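# Transfer 96-well plate from nest N1 to bench B1

## Task

Take the 96-well plate out of plate nest N1 and set it on bench spot B1 so that it lies fully within the taped outline with its long side running along the outline's length. Then open the gripper and withdraw the hand from the plate.

## Robot and tools

ROBOT. Two six-joint arms, left_arm and right_arm, each ending in a parallel two-finger gripper. Both bases sit at table height and face +x: left_arm at (0, +0.297, 0) m, right_arm at (-0.028, -0.297, 0) m. Joint limits (rad), base to hand: waist -2.880..2.880, shoulder 0.000..3.142, elbow 0.000..3.019, wrist pitch -1.693..1.571, wrist yaw -1.571..1.571, wrist roll -2.094..2.094. An elbow never quite reaches full extension.

FRAMES. The scene frame has its origin on the table surface midway between the bases; +x runs away from the robot over the table, +z is up, and left_arm is on the +y side. The arm names do not refer to sides of any picture. Looking out from the arms, N1 is the left nest (+y side) and B1 is the right spot (-y side). Each gripper has its own axes: the fingers extend along its +z and close along its y. The reported hand position is the point between the pads, roughly 1 cm short of the fingertips.

COMMAND ROW. Every motion uses rows of 14 numbers, each between -1 and 1: left_arm dx, dy, dz, rx, ry, rz, opening, followed by the same seven for right_arm. Always send all 14, even for one arm. dx..rz are an offset, not a pose: they are expressed in that gripper's own axes and measured from its measured pose when the action (or move) starts. Scale: 1.0 equals 0.6 m of travel or 180 degrees; rx, ry, rz form a single rotation vector. Opening is absolute, not an offset: +1 is fully open (0.094 m), -1 is shut. Optionally append 12 stiffness factors from 0 to 1 (left_arm's six joints, then right_arm's, in Joint positions order); they scale each joint's position gain and persist until changed.

execute_actions(actions): a list of actions, run in sequence. Each action is a table of up to 15 rows, one row per 1/30 s control step; if fewer rows are given, the final row repeats to fill 15 steps (0.5 s per action). All rows in an action are offsets from the same starting pose, not chained. The first action of a call starts from the pose last reported. An empty list just returns state and images. Per step, the commanded pose is clipped to 70 mm and 16 degrees from the measured one, and the arm stops at its last clipped pose, so long reaches need several actions. Inverse kinematics favours position over orientation.

move(target, speed, blocking): target is one 14-number row (stiffness optional), offset from the pose in the most recent result that shows one. Each gripper follows a straight line there, turning the shorter way; both arms finish together. speed is the path's top speed in m/s, 0.002 to 0.5 (default 0.25); rotation is capped at twice that in rad/s. Paths last 0.5 to 10 s and are cut off at 10 s. Nothing is avoided, including the other arm, and the hand may overshoot speed or wander, especially near full reach. Faster moves and targets set deeper past contact hit and press harder. The opening is applied as the move begins. With blocking=false the call returns after 0.5 s while motion continues; before any new action or move, call wait or stop until a result reports the end. The extra "move:" line gives the ending (done, off_target, moving, held, fault; if only one arm is named the other finished fine) plus limits: paced means the target was clipped, held means a safety check paused steps, after which the arm may surge.

wait(seconds): 0 to 10; arms keep their last command; returns early if a running move finishes. stop(): brakes a running move, needing some distance; fingers keep moving. zoom_image(camera, region): camera is cam_low, cam_left_wrist or cam_right_wrist; region [x0, y0, x1, y1] in that image's pixels, top-left origin, no larger than 504 by 504. read_manual(section): only "licences", no motion. finished_scene(scene): pass the current scene number once the plate rests correctly and the hand is clear; it cannot be reversed. Replying without any tool call ends the session.

RESULTS. The state line gives each gripper's position (m) and quat_wxyz in the scene frame; it can be inaccurate at long reach. Hand target lines show where the controller is steering each gripper. A "pose unreachable" line means a clearance check altered or blocked that arm's command. grip_measured is the finger gap on the command scale; the last Joint positions value is the gap in metres (each gripper may read up to about 1 mm off). FAULT lines report an arm stop; MOTOR HOT appears from 85 °C, and at 100 °C that arm goes limp and drops its load.

BEHAVIOUR. Arms usually settle a centimetre or more below the target. Repeated zero offsets let a hand sag; to hold a hand, send the correction back to its intended pose first, then zeros, raising the aim if it still sags. Moves of a few mm may do nothing. Offsets come from measured poses, so repeating one against a rigid object does not press harder, but against something yielding it does. To hold the plate, command an opening about 0.03 under grip_measured; pads give roughly 50-62 N.

CAMERAS. cam_low is fixed, 672x504 pinhole; cam_left_wrist and cam_right_wrist are 504x504 fisheye on the hands. Calibration data are approximate.

AVOID. Dropping the plate from any real height (a few mm at set-down is acceptable), knocking anything off the table, arms hitting or pushing each other, slamming or pressing hard into surfaces, and holding loads long enough to overheat motors.

Each tool is called after ">>>" by a JSON object that holds its "api" and its "payload", one argument or row to a line.

## Session

>>> {"api": "execute_actions", "payload": {
  "actions": []
}}

Scene clock: 0.00 s.
left_arm: end_effector_position=(+0.0973, +0.9924, +0.3858) grip_measured=+1.000 end_effector_quat_wxyz=(+0.053, -0.259, +0.936, +0.231) | right_arm: end_effector_position=(+0.2407, -0.3499, +0.1024) grip_measured=+1.000 end_effector_quat_wxyz=(+0.105, -0.157, +0.978, -0.092)
Joint positions: left_arm=[ 1.408  2.01   2.443 -1.533 -0.094  0.892  0.094] | right_arm=[-0.117  0.948  0.577 -0.946  0.118 -0.453  0.094]
Joint velocities: left_arm=[-0.005 -0.024 -0.022 -0.012 -0.022 -0.022  0.   ] | right_arm=[-0.015 -0.005  0.007 -0.007  0.022  0.051  0.   ]
Motor temperatures (°C, as the motors report them): left_arm=[21 23 27 20 23 22] | right_arm=[24 23 26 22 24 23]
Hand target (left_arm): +0.098, +0.996, +0.389; +0.056, -0.259, +0.935, +0.237
Hand target (right_arm): +0.248, -0.351, +0.109; +0.113, -0.157, +0.977, -0.094
Joint stiffness scale: left_arm=[1. 1. 1. 1. 1. 1.] | right_arm=[1. 1. 1. 1. 1. 1.]
camera_calibration (this result's frames):
cam_left_wrist: T_world_to_cam=[[0.515868, -0.750077, -0.413841, 0.859786], [-0.678443, -0.652671, 0.337246, 0.58859], [-0.523063, 0.106793, -0.845577, 0.394673], [0, 0, 0, 1]] pos_world=[0.162227, 0.986913, 0.491041]
cam_right_wrist: T_world_to_cam=[[0.276589, -0.937314, 0.211994, -0.410019], [-0.898055, -0.173589, 0.404183, 0.120337], [-0.342046, -0.302175, -0.889772, 0.195112], [0, 0, 0, 1]] pos_world=[0.288214, -0.304469, 0.211888]

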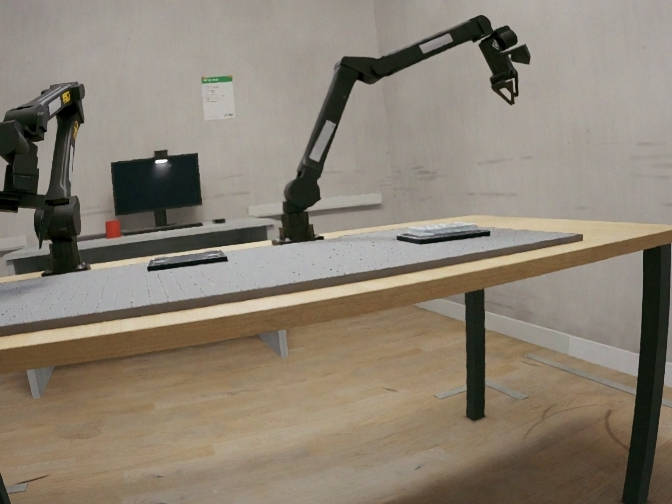

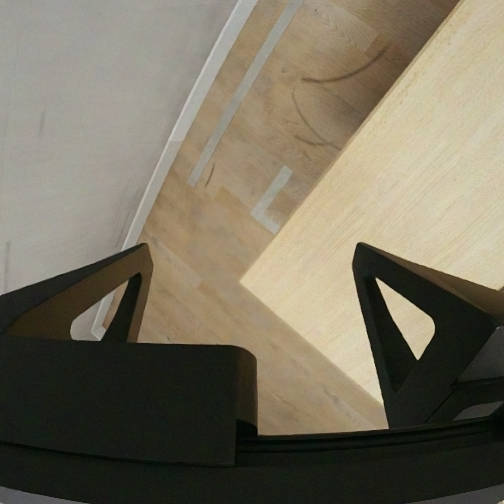

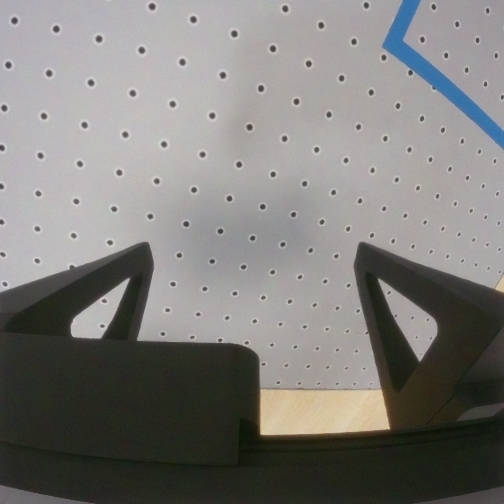

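>>> {"api": "move", "payload": {
  "target": [0.032,-1,-0.118,0.156,-0.098,0.657,1,-0.158,-0.522,-0.13,0.007,0.103,0.597,1],
  "speed": 0.4
}}

Scene clock: 9.93 s.
left_arm: end_effector_position=(+0.3998, +0.5025, +0.2110) grip_measured=+1.000 end_effector_quat_wxyz=(+0.004, +0.706, +0.708, +0.019) | right_arm: end_effector_position=(+0.3936, -0.5922, +0.2506) grip_measured=+1.000 end_effector_quat_wxyz=(-0.007, +0.700, +0.715, -0.003)
Joint positions: left_arm=[ 0.473  1.499  1.351 -1.384 -0.004  2.044  0.094] | right_arm=[-0.606  1.697  1.694 -1.583  0.004  0.941  0.094]
Joint velocities: left_arm=[ 0.005 -0.005  0.007  0.007 -0.066 -0.022  0.   ] | right_arm=[-0.005 -0.005  0.012 -0.017  0.022 -0.037  0.   ]
Motor temperatures (°C, as the motors report them): left_arm=[21 26 30 20 23 22] | right_arm=[24 24 30 22 24 23]
Hand target (left_arm): +0.396, +0.502, +0.205; -0.000, +0.709, +0.705, +0.005
Hand target (right_arm): +0.402, -0.600, +0.257; -0.002, +0.706, +0.708, -0.001
Off the commanded pose (left_arm): 0.017 m, 2 deg.
Off the commanded pose (right_arm): 0.014 m, 2 deg.
Joint stiffness scale: left_arm=[1. 1. 1. 1. 1. 1.] | right_arm=[1. 1. 1. 1. 1. 1.]
move: off_target (left_arm, right_arm)
camera_calibration (this result's frames):
cam_left_wrist: T_world_to_cam=[[-0.99896, -0.00810265, -0.0448639, 0.418876], [-0.0335176, 0.797588, 0.60227, -0.509545], [0.0309029, 0.603148, -0.797031, -0.023672], [0, 0, 0, 1]] pos_world=[0.402094, 0.424079, 0.306809]
cam_right_wrist: T_world_to_cam=[[-0.99981, -0.00940734, 0.0170466, 0.389842], [0.00215015, 0.816824, 0.576882, 0.344629], [-0.019351, 0.57681, -0.816649, 0.68127], [0, 0, 0, 1]] pos_world=[0.402211, -0.670797, 0.350902]

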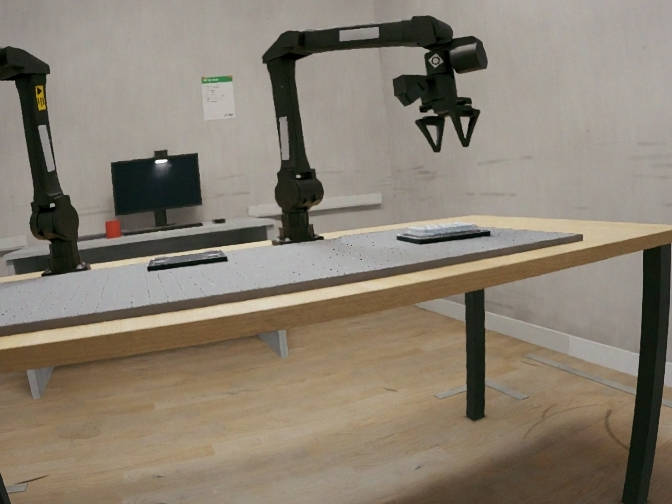

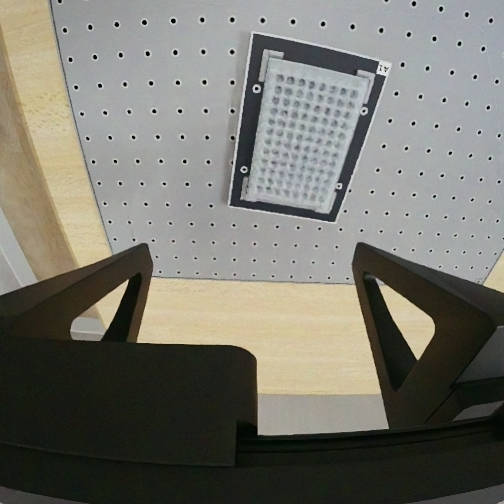

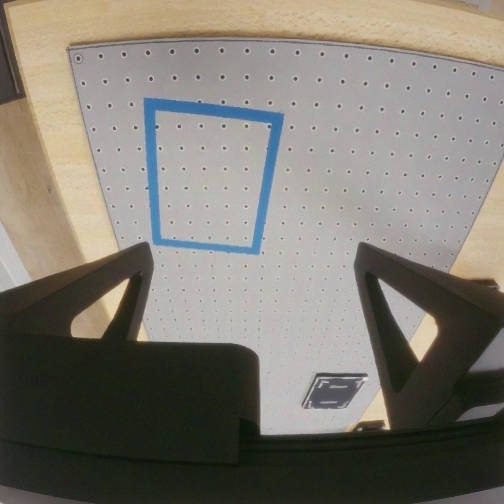

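>>> {"api": "move", "payload": {
  "target": [-0.013,-0.068,0.21,0.011,0.014,-0.952,1,0,0.01,-0.01,0,0,-0.91,1],
  "speed": 0.5
}}

Scene clock: 22.97 s.
left_arm: end_effector_position=(+0.3675, +0.4920, +0.0919) grip_measured=+1.000 end_effector_quat_wxyz=(+0.005, -0.644, +0.765, -0.002) | right_arm: end_effector_position=(+0.3925, -0.5915, +0.2506) grip_measured=+1.000 end_effector_quat_wxyz=(-0.005, -0.601, +0.799, +0.009)
Joint positions: left_arm=[ 0.488  1.529  1.056 -1.088  0.002 -0.908  0.094] | right_arm=[-0.606  1.697  1.694 -1.588  0.005 -1.897  0.094]
Joint velocities: left_arm=[-0.015  0.005  0.002 -0.007  0.051  0.022  0.   ] | right_arm=[-0.015 -0.005 -0.002  0.007  0.007 -0.051  0.   ]
Motor temperatures (°C, as the motors report them): left_arm=[21 26 32 20 23 22] | right_arm=[24 25 34 22 24 23]
Hand target (left_arm): +0.365, +0.497, +0.083; +0.001, -0.653, +0.758, -0.001
Hand target (right_arm): +0.399, -0.592, +0.257; -0.004, -0.609, +0.793, +0.006
Off the commanded pose (left_arm): 0.011 m, 1 deg.
Off the commanded pose (right_arm): 0.009 m, 1 deg.
Joint stiffness scale: left_arm=[1. 1. 1. 1. 1. 1.] | right_arm=[1. 1. 1. 1. 1. 1.]
move: off_target (left_arm)
camera_calibration (this result's frames):
cam_left_wrist: T_world_to_cam=[[0.986404, -0.164312, -0.00282721, -0.275533], [-0.131924, -0.801992, 0.582584, 0.394512], [-0.0979933, -0.574291, -0.812765, 0.516899], [0, 0, 0, 1]] pos_world=[0.374485, 0.567972, 0.189502]
cam_right_wrist: T_world_to_cam=[[0.957036, -0.289396, -0.0182412, -0.536102], [-0.227585, -0.788629, 0.5712, -0.514001], [-0.179689, -0.542508, -0.820608, 0.0827014], [0, 0, 0, 1]] pos_world=[0.410951, -0.515636, 0.351684]

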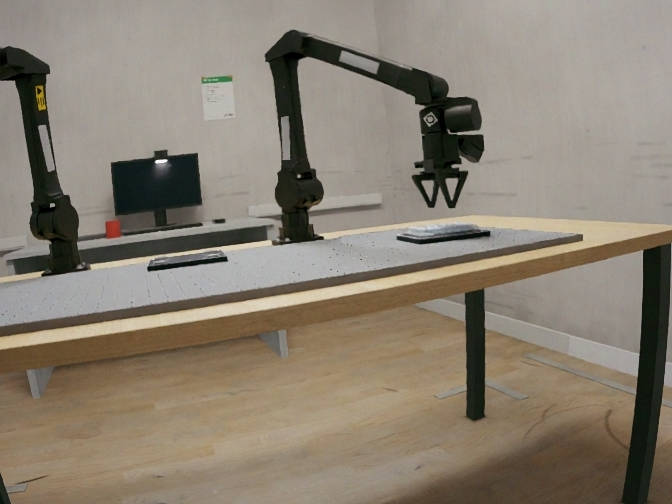

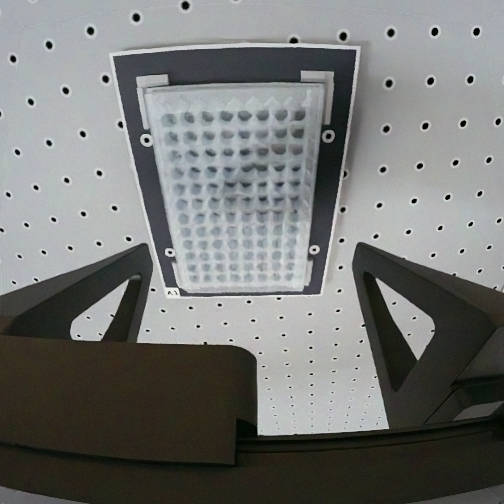

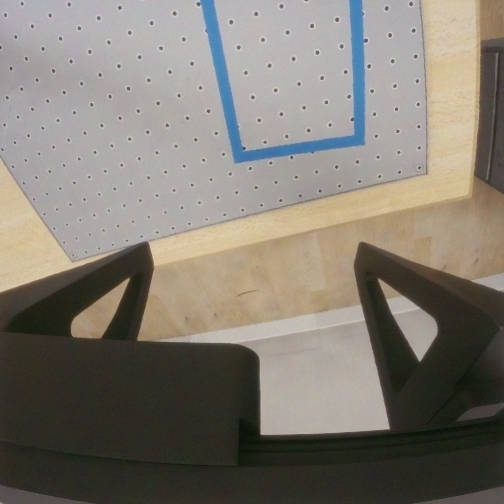

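>>> {"api": "move", "payload": {
  "target": [0,0.017,0.064,0,0,-0.009,1,0,0,0,0,0,0,1],
  "speed": 0.1
}}

Scene clock: 27.47 s.
left_arm: end_effector_position=(+0.3604, +0.4882, +0.0598) grip_measured=+1.000 end_effector_quat_wxyz=(+0.006, -0.646, +0.763, -0.002) | right_arm: end_effector_position=(+0.3925, -0.5915, +0.2506) grip_measured=+1.000 end_effector_quat_wxyz=(-0.005, -0.602, +0.799, +0.009)
Joint positions: left_arm=[ 0.488  1.552  0.986 -0.992  0.002 -0.914  0.094] | right_arm=[-0.606  1.697  1.694 -1.588  0.005 -1.9    0.094]
Joint velocities: left_arm=[-0.015  0.005 -0.012  0.007  0.022 -0.051  0.   ] | right_arm=[-0.015 -0.005  0.002 -0.002  0.037 -0.066  0.   ]
Motor temperatures (°C, as the motors report them): left_arm=[21 26 32 20 23 22] | right_arm=[24 26 34 22 24 23]
Hand target (left_arm): +0.358, +0.494, +0.053; +0.004, -0.654, +0.756, -0.002
Hand target (right_arm): +0.393, -0.592, +0.251; -0.005, -0.601, +0.799, +0.009
Off the commanded pose (left_arm): 0.009 m, 1 deg.
Off the commanded pose (right_arm): 0.000 m, 0 deg.
Joint stiffness scale: left_arm=[1. 1. 1. 1. 1. 1.] | right_arm=[1. 1. 1. 1. 1. 1.]
move: done
camera_calibration (this result's frames):
cam_left_wrist: T_world_to_cam=[[0.987393, -0.158287, -0.000672861, -0.272608], [-0.128408, -0.803481, 0.581318, 0.408766], [-0.0925557, -0.573902, -0.813676, 0.485765], [0, 0, 0, 1]] pos_world=[0.36662, 0.564067, 0.157449]
cam_right_wrist: T_world_to_cam=[[0.957805, -0.286839, -0.0182365, -0.534893], [-0.22549, -0.789263, 0.571155, -0.515187], [-0.178223, -0.542943, -0.820639, 0.0818762], [0, 0, 0, 1]] pos_world=[0.410746, -0.515592, 0.351688]

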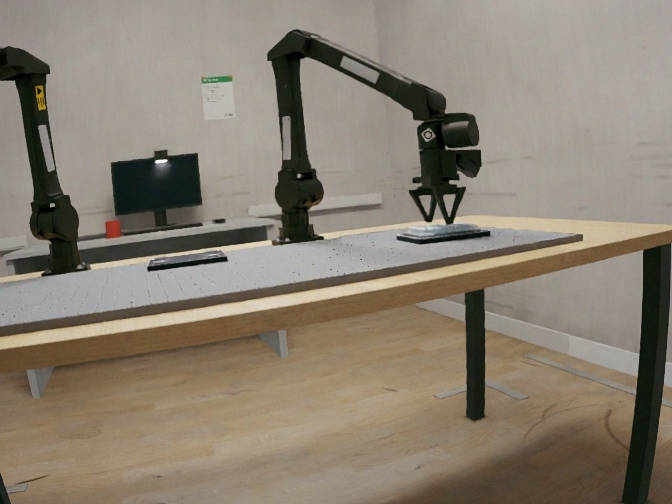

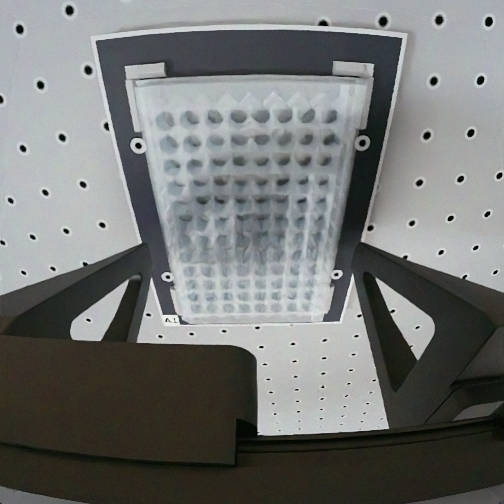

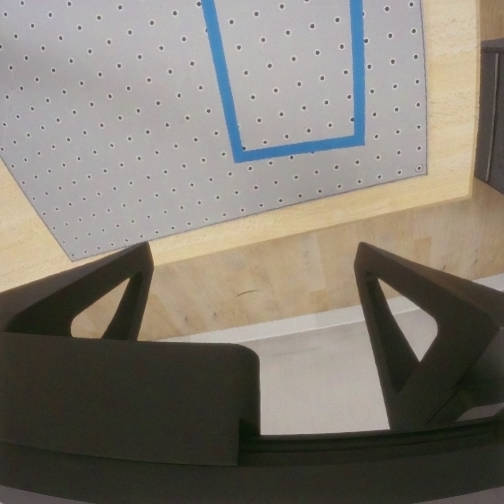

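>>> {"api": "move", "payload": {
  "target": [0,0.006,0.043,0,0,-0.008,1,0,0,0,0,0,0,1],
  "speed": 0.05
}}

>>> {"api": "zoom_image", "payload": {
  "camera": "cam_low",
  "region": [375, 170, 515, 260]
}}

Scene clock: 30.70 s.
left_arm: end_effector_position=(+0.3588, +0.4873, +0.0415) grip_measured=+1.000 end_effector_quat_wxyz=(+0.009, -0.651, +0.759, -0.003) | right_arm: end_effector_position=(+0.3925, -0.5915, +0.2506) grip_measured=+1.000 end_effector_quat_wxyz=(-0.005, -0.602, +0.799, +0.009)
Joint positions: left_arm=[ 0.488  1.573  0.953 -0.932  0.002 -0.926  0.094] | right_arm=[-0.606  1.697  1.694 -1.588  0.005 -1.9    0.094]
Joint velocities: left_arm=[-0.024 -0.005  0.007  0.012  0.051 -0.037  0.   ] | right_arm=[-0.015  0.005 -0.007 -0.007  0.007 -0.022  0.   ]
Motor temperatures (°C, as the motors report them): left_arm=[21 26 31 20 23 22] | right_arm=[24 26 34 22 24 23]
Hand target (left_arm): +0.358, +0.489, +0.034; +0.006, -0.656, +0.755, -0.002
Hand target (right_arm): +0.393, -0.592, +0.251; -0.005, -0.602, +0.799, +0.009
Off the commanded pose (left_arm): 0.008 m, 1 deg.
Off the commanded pose (right_arm): 0.000 m, 0 deg.
Joint stiffness scale: left_arm=[1. 1. 1. 1. 1. 1.] | right_arm=[1. 1. 1. 1. 1. 1.]
move: done
camera_calibration (this result's frames):
cam_left_wrist: T_world_to_cam=[[0.989184, -0.146607, 0.00460953, -0.277708], [-0.122246, -0.806633, 0.578273, 0.417924], [-0.0810606, -0.572582, -0.81583, 0.465586], [0, 0, 0, 1]] pos_world=[0.363534, 0.562983, 0.139445]
cam_right_wrist: T_world_to_cam=[[0.957805, -0.286839, -0.0182365, -0.534893], [-0.22549, -0.789263, 0.571155, -0.515187], [-0.178223, -0.542943, -0.820639, 0.0818762], [0, 0, 0, 1]] pos_world=[0.410746, -0.515592, 0.351688]

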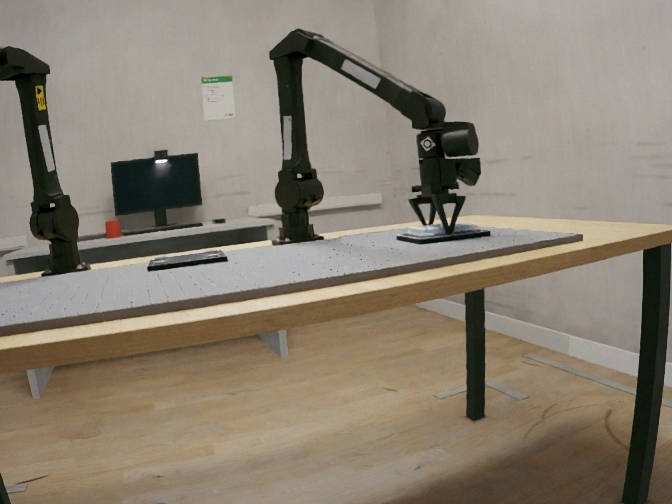

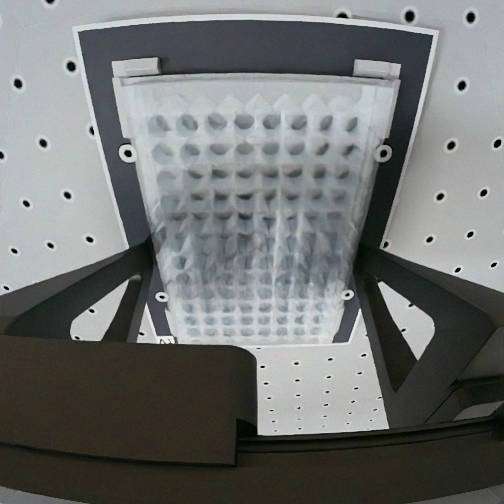

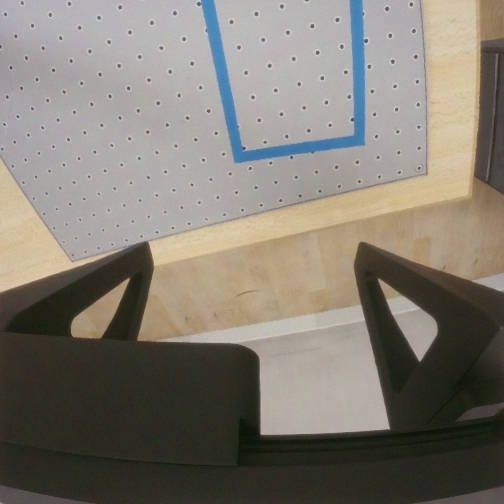

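Region (375, 170, 515, 260) of cam_low's 672x504 image, scaled by 3.600, with more detail than that image has; it fills the top 324 rows of this view, and the rest is white.

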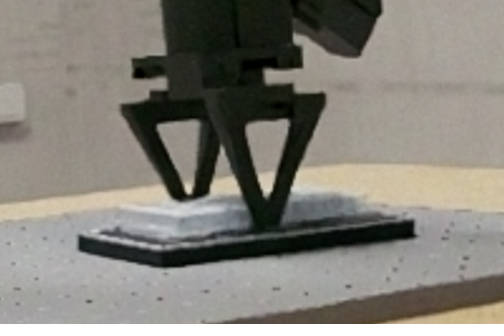

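Depth is good; gripping and lifting.

>>> {"api": "execute_actions", "payload": {
  "actions": [
    [[0,0,0,0,0,0,0.7,0,0,0,0,0,0,1]],
    [[0,-0.004,0,0,0,0,0.7,0,0,0,0,0,0,1],[0,-0.007,-0.005,0,0,0,0.7,0,0,0,0,0,0,1],[-0.003,-0.01,-0.01,0,0,0,0.7,0,0,0,0,0,0,1],[-0.006,-0.012,-0.016,0,0,0,0.7,0,0,0,0,0,0,1],[-0.009,-0.015,-0.022,0,0,0,0.7,0,0,0,0,0,0,1],[-0.012,-0.017,-0.03,0,0,0,0.7,0,0,0,0,0,0,1],[-0.014,-0.019,-0.038,0,0,0,0.7,0,0,0,0,0,0,1],[-0.014,-0.019,-0.046,0,0,0,0.7,0,0,0,0,0,0,1],[-0.014,-0.019,-0.054,0,0,0,0.7,0,0,0,0,0,0,1],[-0.014,-0.019,-0.062,0,0,0,0.7,0,0,0,0,0,0,1],[-0.014,-0.019,-0.07,0,0,0,0.7,0,0,0,0,0,0,1],[-0.014,-0.019,-0.078,0,0,0,0.7,0,0,0,0,0,0,1],[-0.014,-0.019,-0.086,0,0,0,0.7,0,0,0,0,0,0,1],[-0.014,-0.019,-0.093,0,0,0,0.7,0,0,0,0,0,0,1],[-0.014,-0.019,-0.1,0,0,0,0.7,0,0,0,0,0,0,1]]
  ]
}}

>>> {"api": "wait", "payload": {
  "seconds": 0.5
}}

Scene clock: 38.80 s.
left_arm: end_effector_position=(+0.3542, +0.4839, +0.0722) grip_measured=+0.755 end_effector_quat_wxyz=(-0.013, -0.651, +0.759, -0.001) | right_arm: end_effector_position=(+0.3925, -0.5915, +0.2506) grip_measured=+1.000 end_effector_quat_wxyz=(-0.005, -0.602, +0.799, +0.009)
Joint positions: left_arm=[ 0.488  1.538  1.007 -1.065  0.007 -0.928  0.082] | right_arm=[-0.606  1.697  1.694 -1.588  0.005 -1.9    0.094]
Joint velocities: left_arm=[ 0.015 -0.249  0.183 -0.349  0.022  0.022 -0.   ] | right_arm=[-0.005 -0.015 -0.012  0.002  0.051 -0.022  0.   ]
Motor temperatures (°C, as the motors report them): left_arm=[21 26 31 20 23 22] | right_arm=[24 27 34 22 24 23]
Hand target (left_arm): +0.369, +0.493, +0.102; +0.011, -0.651, +0.759, -0.005
Hand target (right_arm): +0.393, -0.592, +0.251; -0.005, -0.602, +0.799, +0.009
Off the commanded pose (left_arm): 0.035 m, 3 deg.
Off the commanded pose (right_arm): 0.000 m, 0 deg.
Joint stiffness scale: left_arm=[1. 1. 1. 1. 1. 1.] | right_arm=[1. 1. 1. 1. 1. 1.]
camera_calibration (this result's frames):
cam_left_wrist: T_world_to_cam=[[0.989099, -0.144617, -0.0277273, -0.272408], [-0.0989299, -0.792104, 0.602315, 0.379825], [-0.109068, -0.593006, -0.797777, 0.506809], [0, 0, 0, 1]] pos_world=[0.362292, 0.562007, 0.167993]
cam_right_wrist: T_world_to_cam=[[0.957805, -0.286839, -0.0182365, -0.534893], [-0.22549, -0.789263, 0.571155, -0.515187], [-0.178223, -0.542943, -0.820639, 0.0818762], [0, 0, 0, 1]] pos_world=[0.410746, -0.515592, 0.351688]

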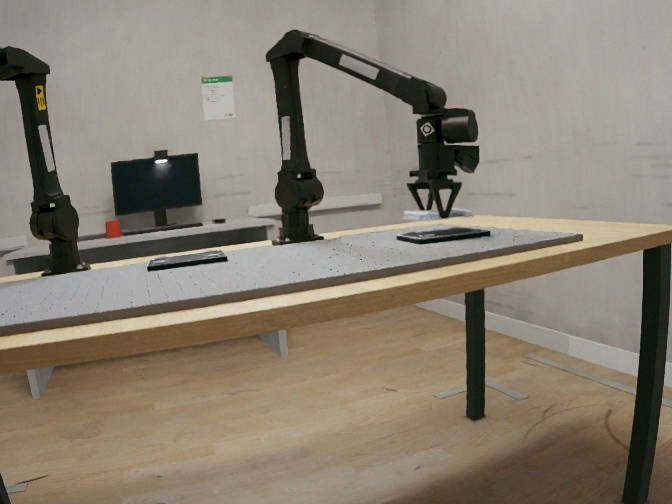

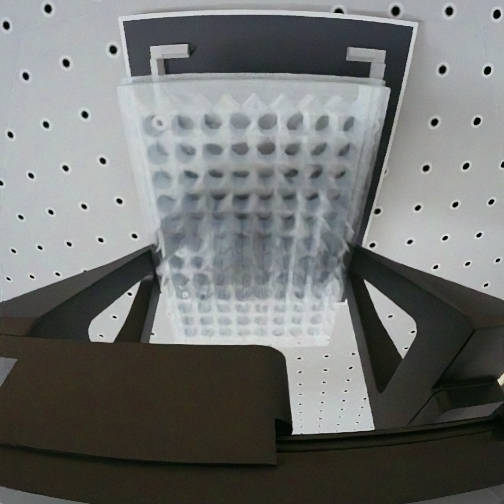

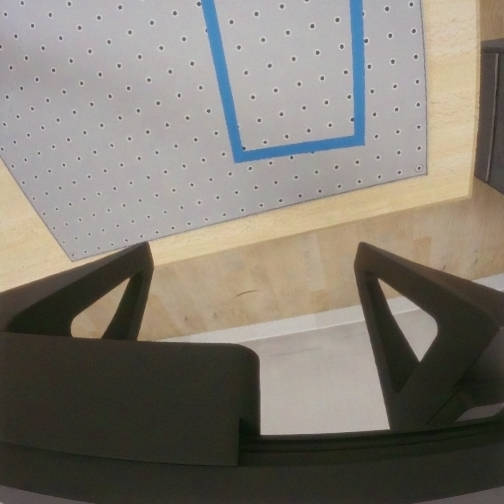

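Scene clock: 39.30 s.
left_arm: end_effector_position=(+0.3589, +0.4865, +0.0913) grip_measured=+0.755 end_effector_quat_wxyz=(+0.002, -0.651, +0.759, -0.004) | right_arm: end_effector_position=(+0.3925, -0.5915, +0.2506) grip_measured=+1.000 end_effector_quat_wxyz=(-0.005, -0.602, +0.799, +0.009)
Joint positions: left_arm=[ 0.488  1.507  1.029 -1.088  0.007 -0.928  0.082] | right_arm=[-0.606  1.697  1.694 -1.588  0.005 -1.9    0.094]
Joint velocities: left_arm=[ 0.005 -0.005  0.002 -0.012  0.051 -0.066 -0.   ] | right_arm=[-0.015 -0.015 -0.007 -0.007 -0.007 -0.007  0.   ]
Motor temperatures (°C, as the motors report them): left_arm=[21 26 32 20 23 22] | right_arm=[24 27 34 22 24 23]
Hand target (left_arm): +0.368, +0.493, +0.102; +0.011, -0.651, +0.759, -0.005
Hand target (right_arm): +0.393, -0.592, +0.251; -0.005, -0.602, +0.799, +0.009
Off the commanded pose (left_arm): 0.017 m, 1 deg.
Off the commanded pose (right_arm): 0.000 m, 0 deg.
Joint stiffness scale: left_arm=[1. 1. 1. 1. 1. 1.] | right_arm=[1. 1. 1. 1. 1. 1.]
wait: 0.50 s; at rest by 0.33 s
camera_calibration (this result's frames):
cam_left_wrist: T_world_to_cam=[[0.989513, -0.144397, -0.00378502, -0.278653], [-0.114557, -0.80045, 0.588351, 0.381779], [-0.0879856, -0.581747, -0.808597, 0.511964], [0, 0, 0, 1]] pos_world=[0.364511, 0.563192, 0.188298]
cam_right_wrist: T_world_to_cam=[[0.957805, -0.286839, -0.0182365, -0.534893], [-0.22549, -0.789263, 0.571155, -0.515187], [-0.178223, -0.542943, -0.820639, 0.0818762], [0, 0, 0, 1]] pos_world=[0.410746, -0.515592, 0.351688]

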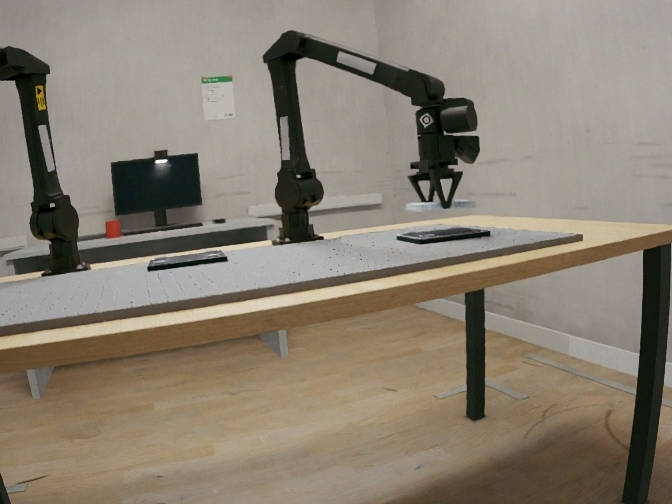

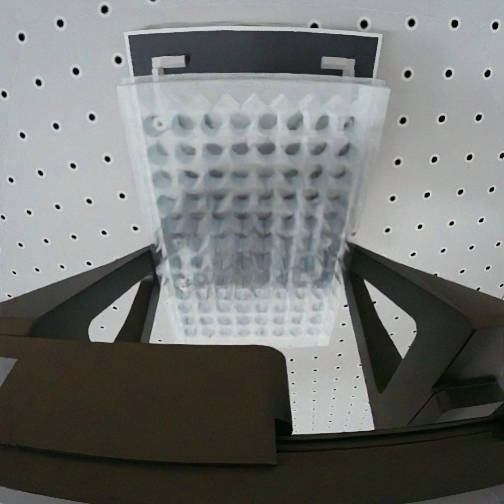

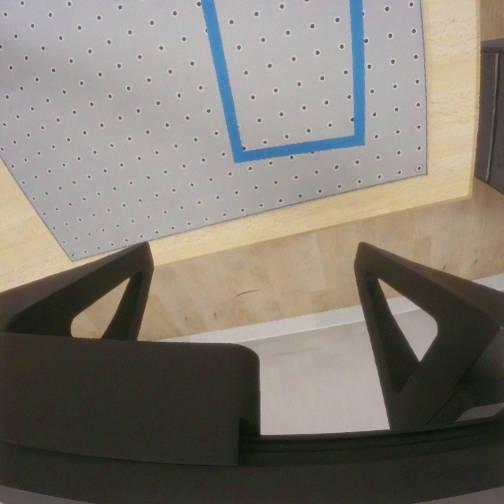

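>>> {"api": "move", "payload": {
  "target": [0.81,-0.327,0.03,0.008,0.004,0,0.7,-0.247,-0.015,0.12,0.008,0,-0.043,1],
  "speed": 0.3
}}

>>> {"api": "move", "payload": {
  "target": [0,0,0.05,0.005,0.003,0,0.7,0,0,0,0,0,0,1],
  "speed": 0.04
}}

>>> {"api": "zoom_image", "payload": {
  "camera": "cam_low",
  "region": [120, 200, 290, 300]
}}

Scene clock: 47.10 s.
left_arm: end_effector_position=(+0.4736, -0.0198, +0.0717) grip_measured=+0.755 end_effector_quat_wxyz=(+0.006, -0.645, +0.764, -0.012) | right_arm: end_effector_position=(+0.4406, -0.4520, +0.1818) grip_measured=+1.000 end_effector_quat_wxyz=(-0.000, -0.658, +0.753, +0.001)
Joint positions: left_arm=[-0.593  1.907  1.509 -1.146 -0.006 -1.992  0.082] | right_arm=[-0.316  1.651  1.454 -1.375  0.    -1.754  0.094]
Joint velocities: left_arm=[-0.015 -0.005 -0.012  0.002  0.007 -0.037 -0.   ] | right_arm=[ 0.005  0.005  0.002  0.007  0.022 -0.007  0.   ]
Motor temperatures (°C, as the motors report them): left_arm=[21 27 33 20 23 22] | right_arm=[24 27 33 22 24 23]
Hand target (left_arm): +0.486, -0.024, +0.079; +0.009, -0.651, +0.759, -0.019
Hand target (right_arm): +0.441, -0.450, +0.180; +0.003, -0.654, +0.756, -0.002
Off the commanded pose (left_arm): 0.008 m, 1 deg.
Off the commanded pose (right_arm): 0.003 m, 1 deg.
Joint stiffness scale: left_arm=[1. 1. 1. 1. 1. 1.] | right_arm=[1. 1. 1. 1. 1. 1.]
move: done
camera_calibration (this result's frames):
cam_left_wrist: T_world_to_cam=[[0.986867, -0.160846, 0.014887, -0.465677], [-0.138451, -0.794767, 0.590912, 0.0124064], [-0.0832144, -0.585213, -0.806599, 0.20927], [0, 0, 0, 1]] pos_world=[0.478694, 0.0574253, 0.168399]
cam_right_wrist: T_world_to_cam=[[0.989238, -0.146312, 0.000545044, -0.495932], [-0.120263, -0.810985, 0.572574, -0.411292], [-0.0833324, -0.566477, -0.819853, 0.0571343], [0, 0, 0, 1]] pos_world=[0.445893, -0.373747, 0.282607]

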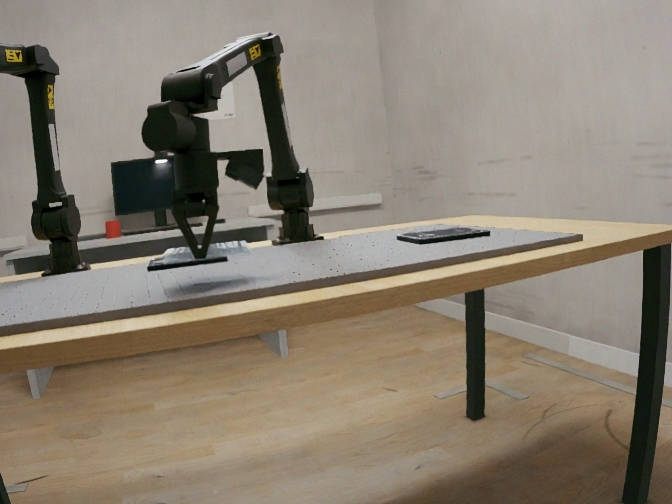

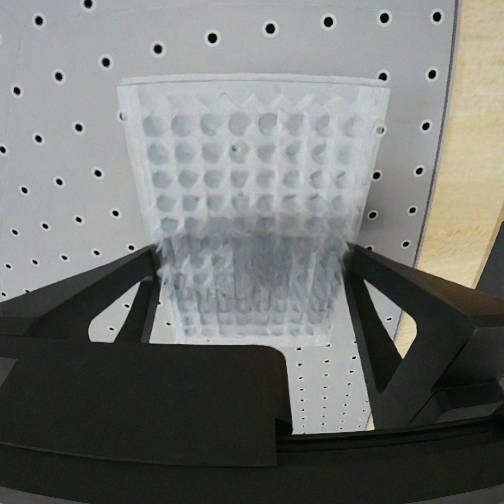

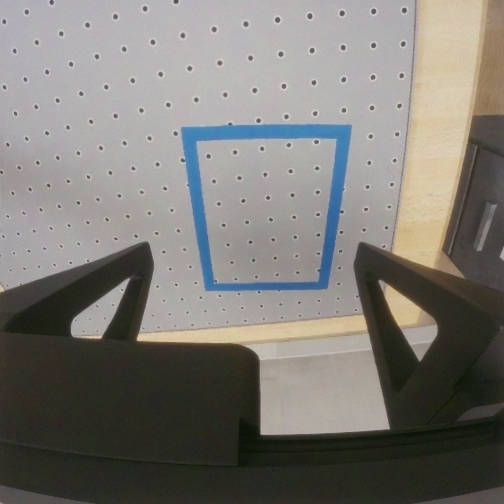

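Scene clock: 48.13 s.
left_arm: end_effector_position=(+0.4747, -0.0206, +0.0559) grip_measured=+0.755 end_effector_quat_wxyz=(+0.011, -0.645, +0.764, -0.027) | right_arm: end_effector_position=(+0.4406, -0.4520, +0.1818) grip_measured=+1.000 end_effector_quat_wxyz=(-0.000, -0.658, +0.753, +0.001)
Joint positions: left_arm=[-0.593  1.909  1.466 -1.07  -0.006 -1.992  0.082] | right_arm=[-0.316  1.651  1.454 -1.375  0.    -1.754  0.094]
Joint velocities: left_arm=[ 0.015 -0.015 -0.012  0.007 -0.007 -0.007 -0.001] | right_arm=[-0.005 -0.005  0.022  0.012  0.037  0.022  0.   ]
Motor temperatures (°C, as the motors report them): left_arm=[21 27 33 20 23 22] | right_arm=[24 27 33 22 24 23]
Hand target (left_arm): +0.474, -0.020, +0.042; +0.008, -0.645, +0.764, -0.021
Hand target (right_arm): +0.441, -0.452, +0.182; -0.000, -0.658, +0.753, +0.001
Off the commanded pose (left_arm): 0.014 m, 1 deg.
Off the commanded pose (right_arm): 0.000 m, 0 deg.
Joint stiffness scale: left_arm=[1. 1. 1. 1. 1. 1.] | right_arm=[1. 1. 1. 1. 1. 1.]
move: off_target (left_arm)
camera_calibration (this result's frames):
cam_left_wrist: T_world_to_cam=[[0.986111, -0.16034, 0.0433229, -0.467965], [-0.153938, -0.784392, 0.600859, 0.02829], [-0.0623595, -0.599183, -0.79818, 0.185492], [0, 0, 0, 1]] pos_world=[0.477387, 0.0583006, 0.151331]
cam_right_wrist: T_world_to_cam=[[0.989238, -0.146312, 0.000545044, -0.495932], [-0.120263, -0.810985, 0.572574, -0.411292], [-0.0833324, -0.566477, -0.819853, 0.0571343], [0, 0, 0, 1]] pos_world=[0.445893, -0.373747, 0.282607]

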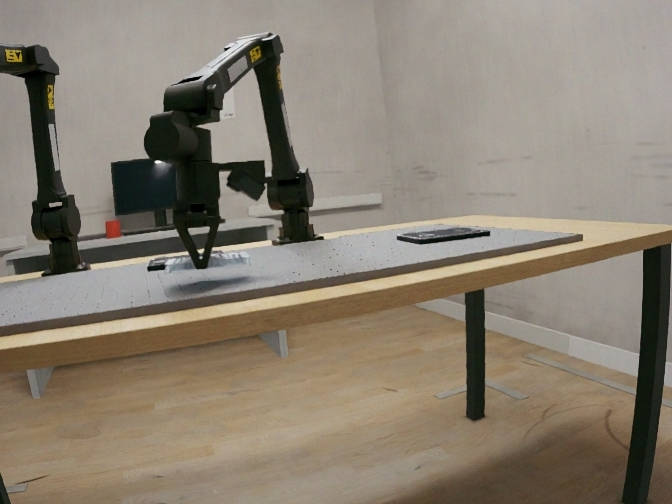

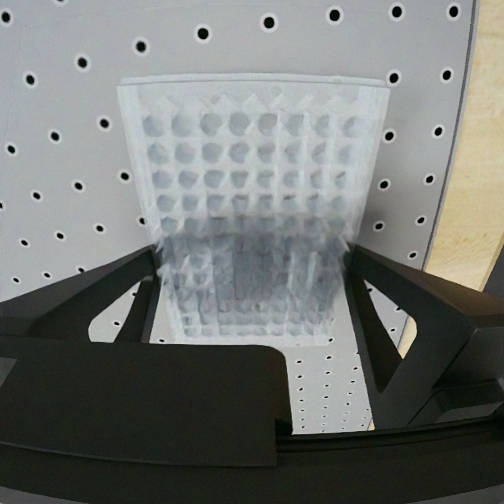

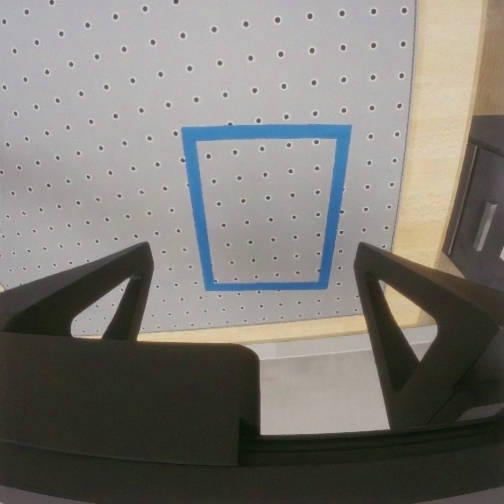

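Region (120, 200, 290, 300) of cam_low's 672x504 image, scaled by 2.965, with more detail than that image has; it fills the top 296 rows of this view, and the rest is white.

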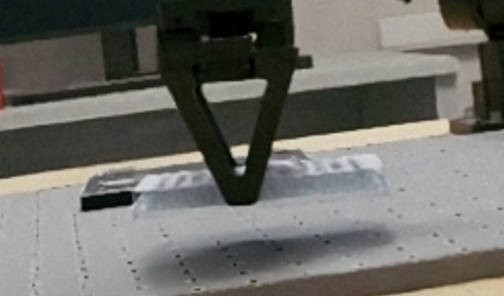

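>>> {"api": "move", "payload": {
  "target": [0,0,0.056,-0.016,-0.007,0,0.7,0,0,0,0,0,0,1],
  "speed": 0.04
}}

>>> {"api": "zoom_image", "payload": {
  "camera": "cam_low",
  "region": [120, 200, 290, 300]
}}

Scene clock: 51.50 s.
left_arm: end_effector_position=(+0.4716, -0.0185, +0.0313) grip_measured=+0.755 end_effector_quat_wxyz=(+0.005, -0.645, +0.764, -0.006) | right_arm: end_effector_position=(+0.4406, -0.4520, +0.1818) grip_measured=+1.000 end_effector_quat_wxyz=(-0.000, -0.658, +0.753, +0.001)
Joint positions: left_arm=[-0.593  1.954  1.466 -1.069 -0.006 -1.992  0.082] | right_arm=[-0.316  1.651  1.454 -1.375  0.    -1.754  0.094]
Joint velocities: left_arm=[0.005 0.005 0.002 0.022 0.022 0.037 0.001] | right_arm=[-0.005  0.005  0.007 -0.002 -0.022  0.007  0.   ]
Motor temperatures (°C, as the motors report them): left_arm=[21 27 33 20 23 22] | right_arm=[24 27 33 22 24 23]
Hand target (left_arm): +0.476, -0.022, +0.022; +0.003, -0.645, +0.764, -0.001
Hand target (right_arm): +0.441, -0.452, +0.182; -0.000, -0.658, +0.753, +0.001
Off the commanded pose (left_arm): 0.011 m, 1 deg.
Off the commanded pose (right_arm): 0.000 m, 0 deg.
Joint stiffness scale: left_arm=[1. 1. 1. 1. 1. 1.] | right_arm=[1. 1. 1. 1. 1. 1.]
move: off_target (left_arm)
camera_calibration (this result's frames):
cam_left_wrist: T_world_to_cam=[[0.986965, -0.160912, 0.00274366, -0.46257], [-0.13192, -0.799141, 0.58649, 0.0340612], [-0.0921806, -0.579207, -0.809952, 0.181711], [0, 0, 0, 1]] pos_world=[0.477784, 0.0580346, 0.128469]
cam_right_wrist: T_world_to_cam=[[0.989238, -0.146312, 0.000545044, -0.495932], [-0.120263, -0.810985, 0.572574, -0.411292], [-0.0833324, -0.566477, -0.819853, 0.0571343], [0, 0, 0, 1]] pos_world=[0.445893, -0.373747, 0.282607]

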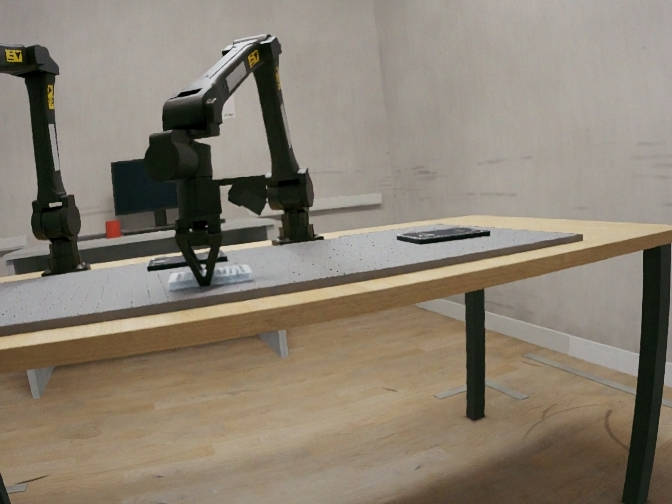

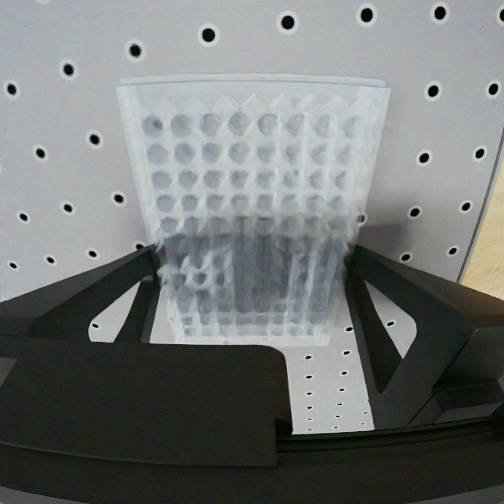

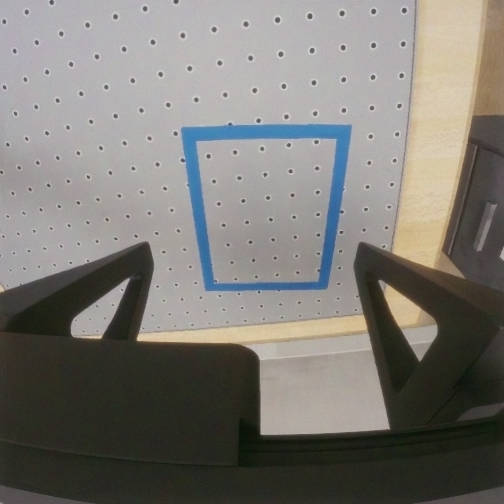

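Region (120, 200, 290, 300) of cam_low's 672x504 image, scaled by 2.965, with more detail than that image has; it fills the top 296 rows of this view, and the rest is white.

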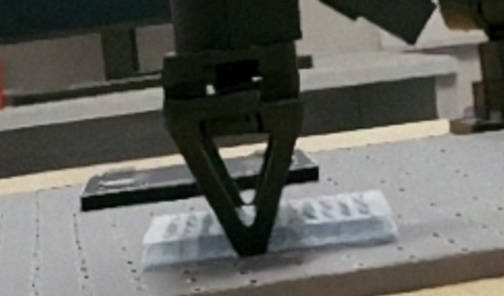

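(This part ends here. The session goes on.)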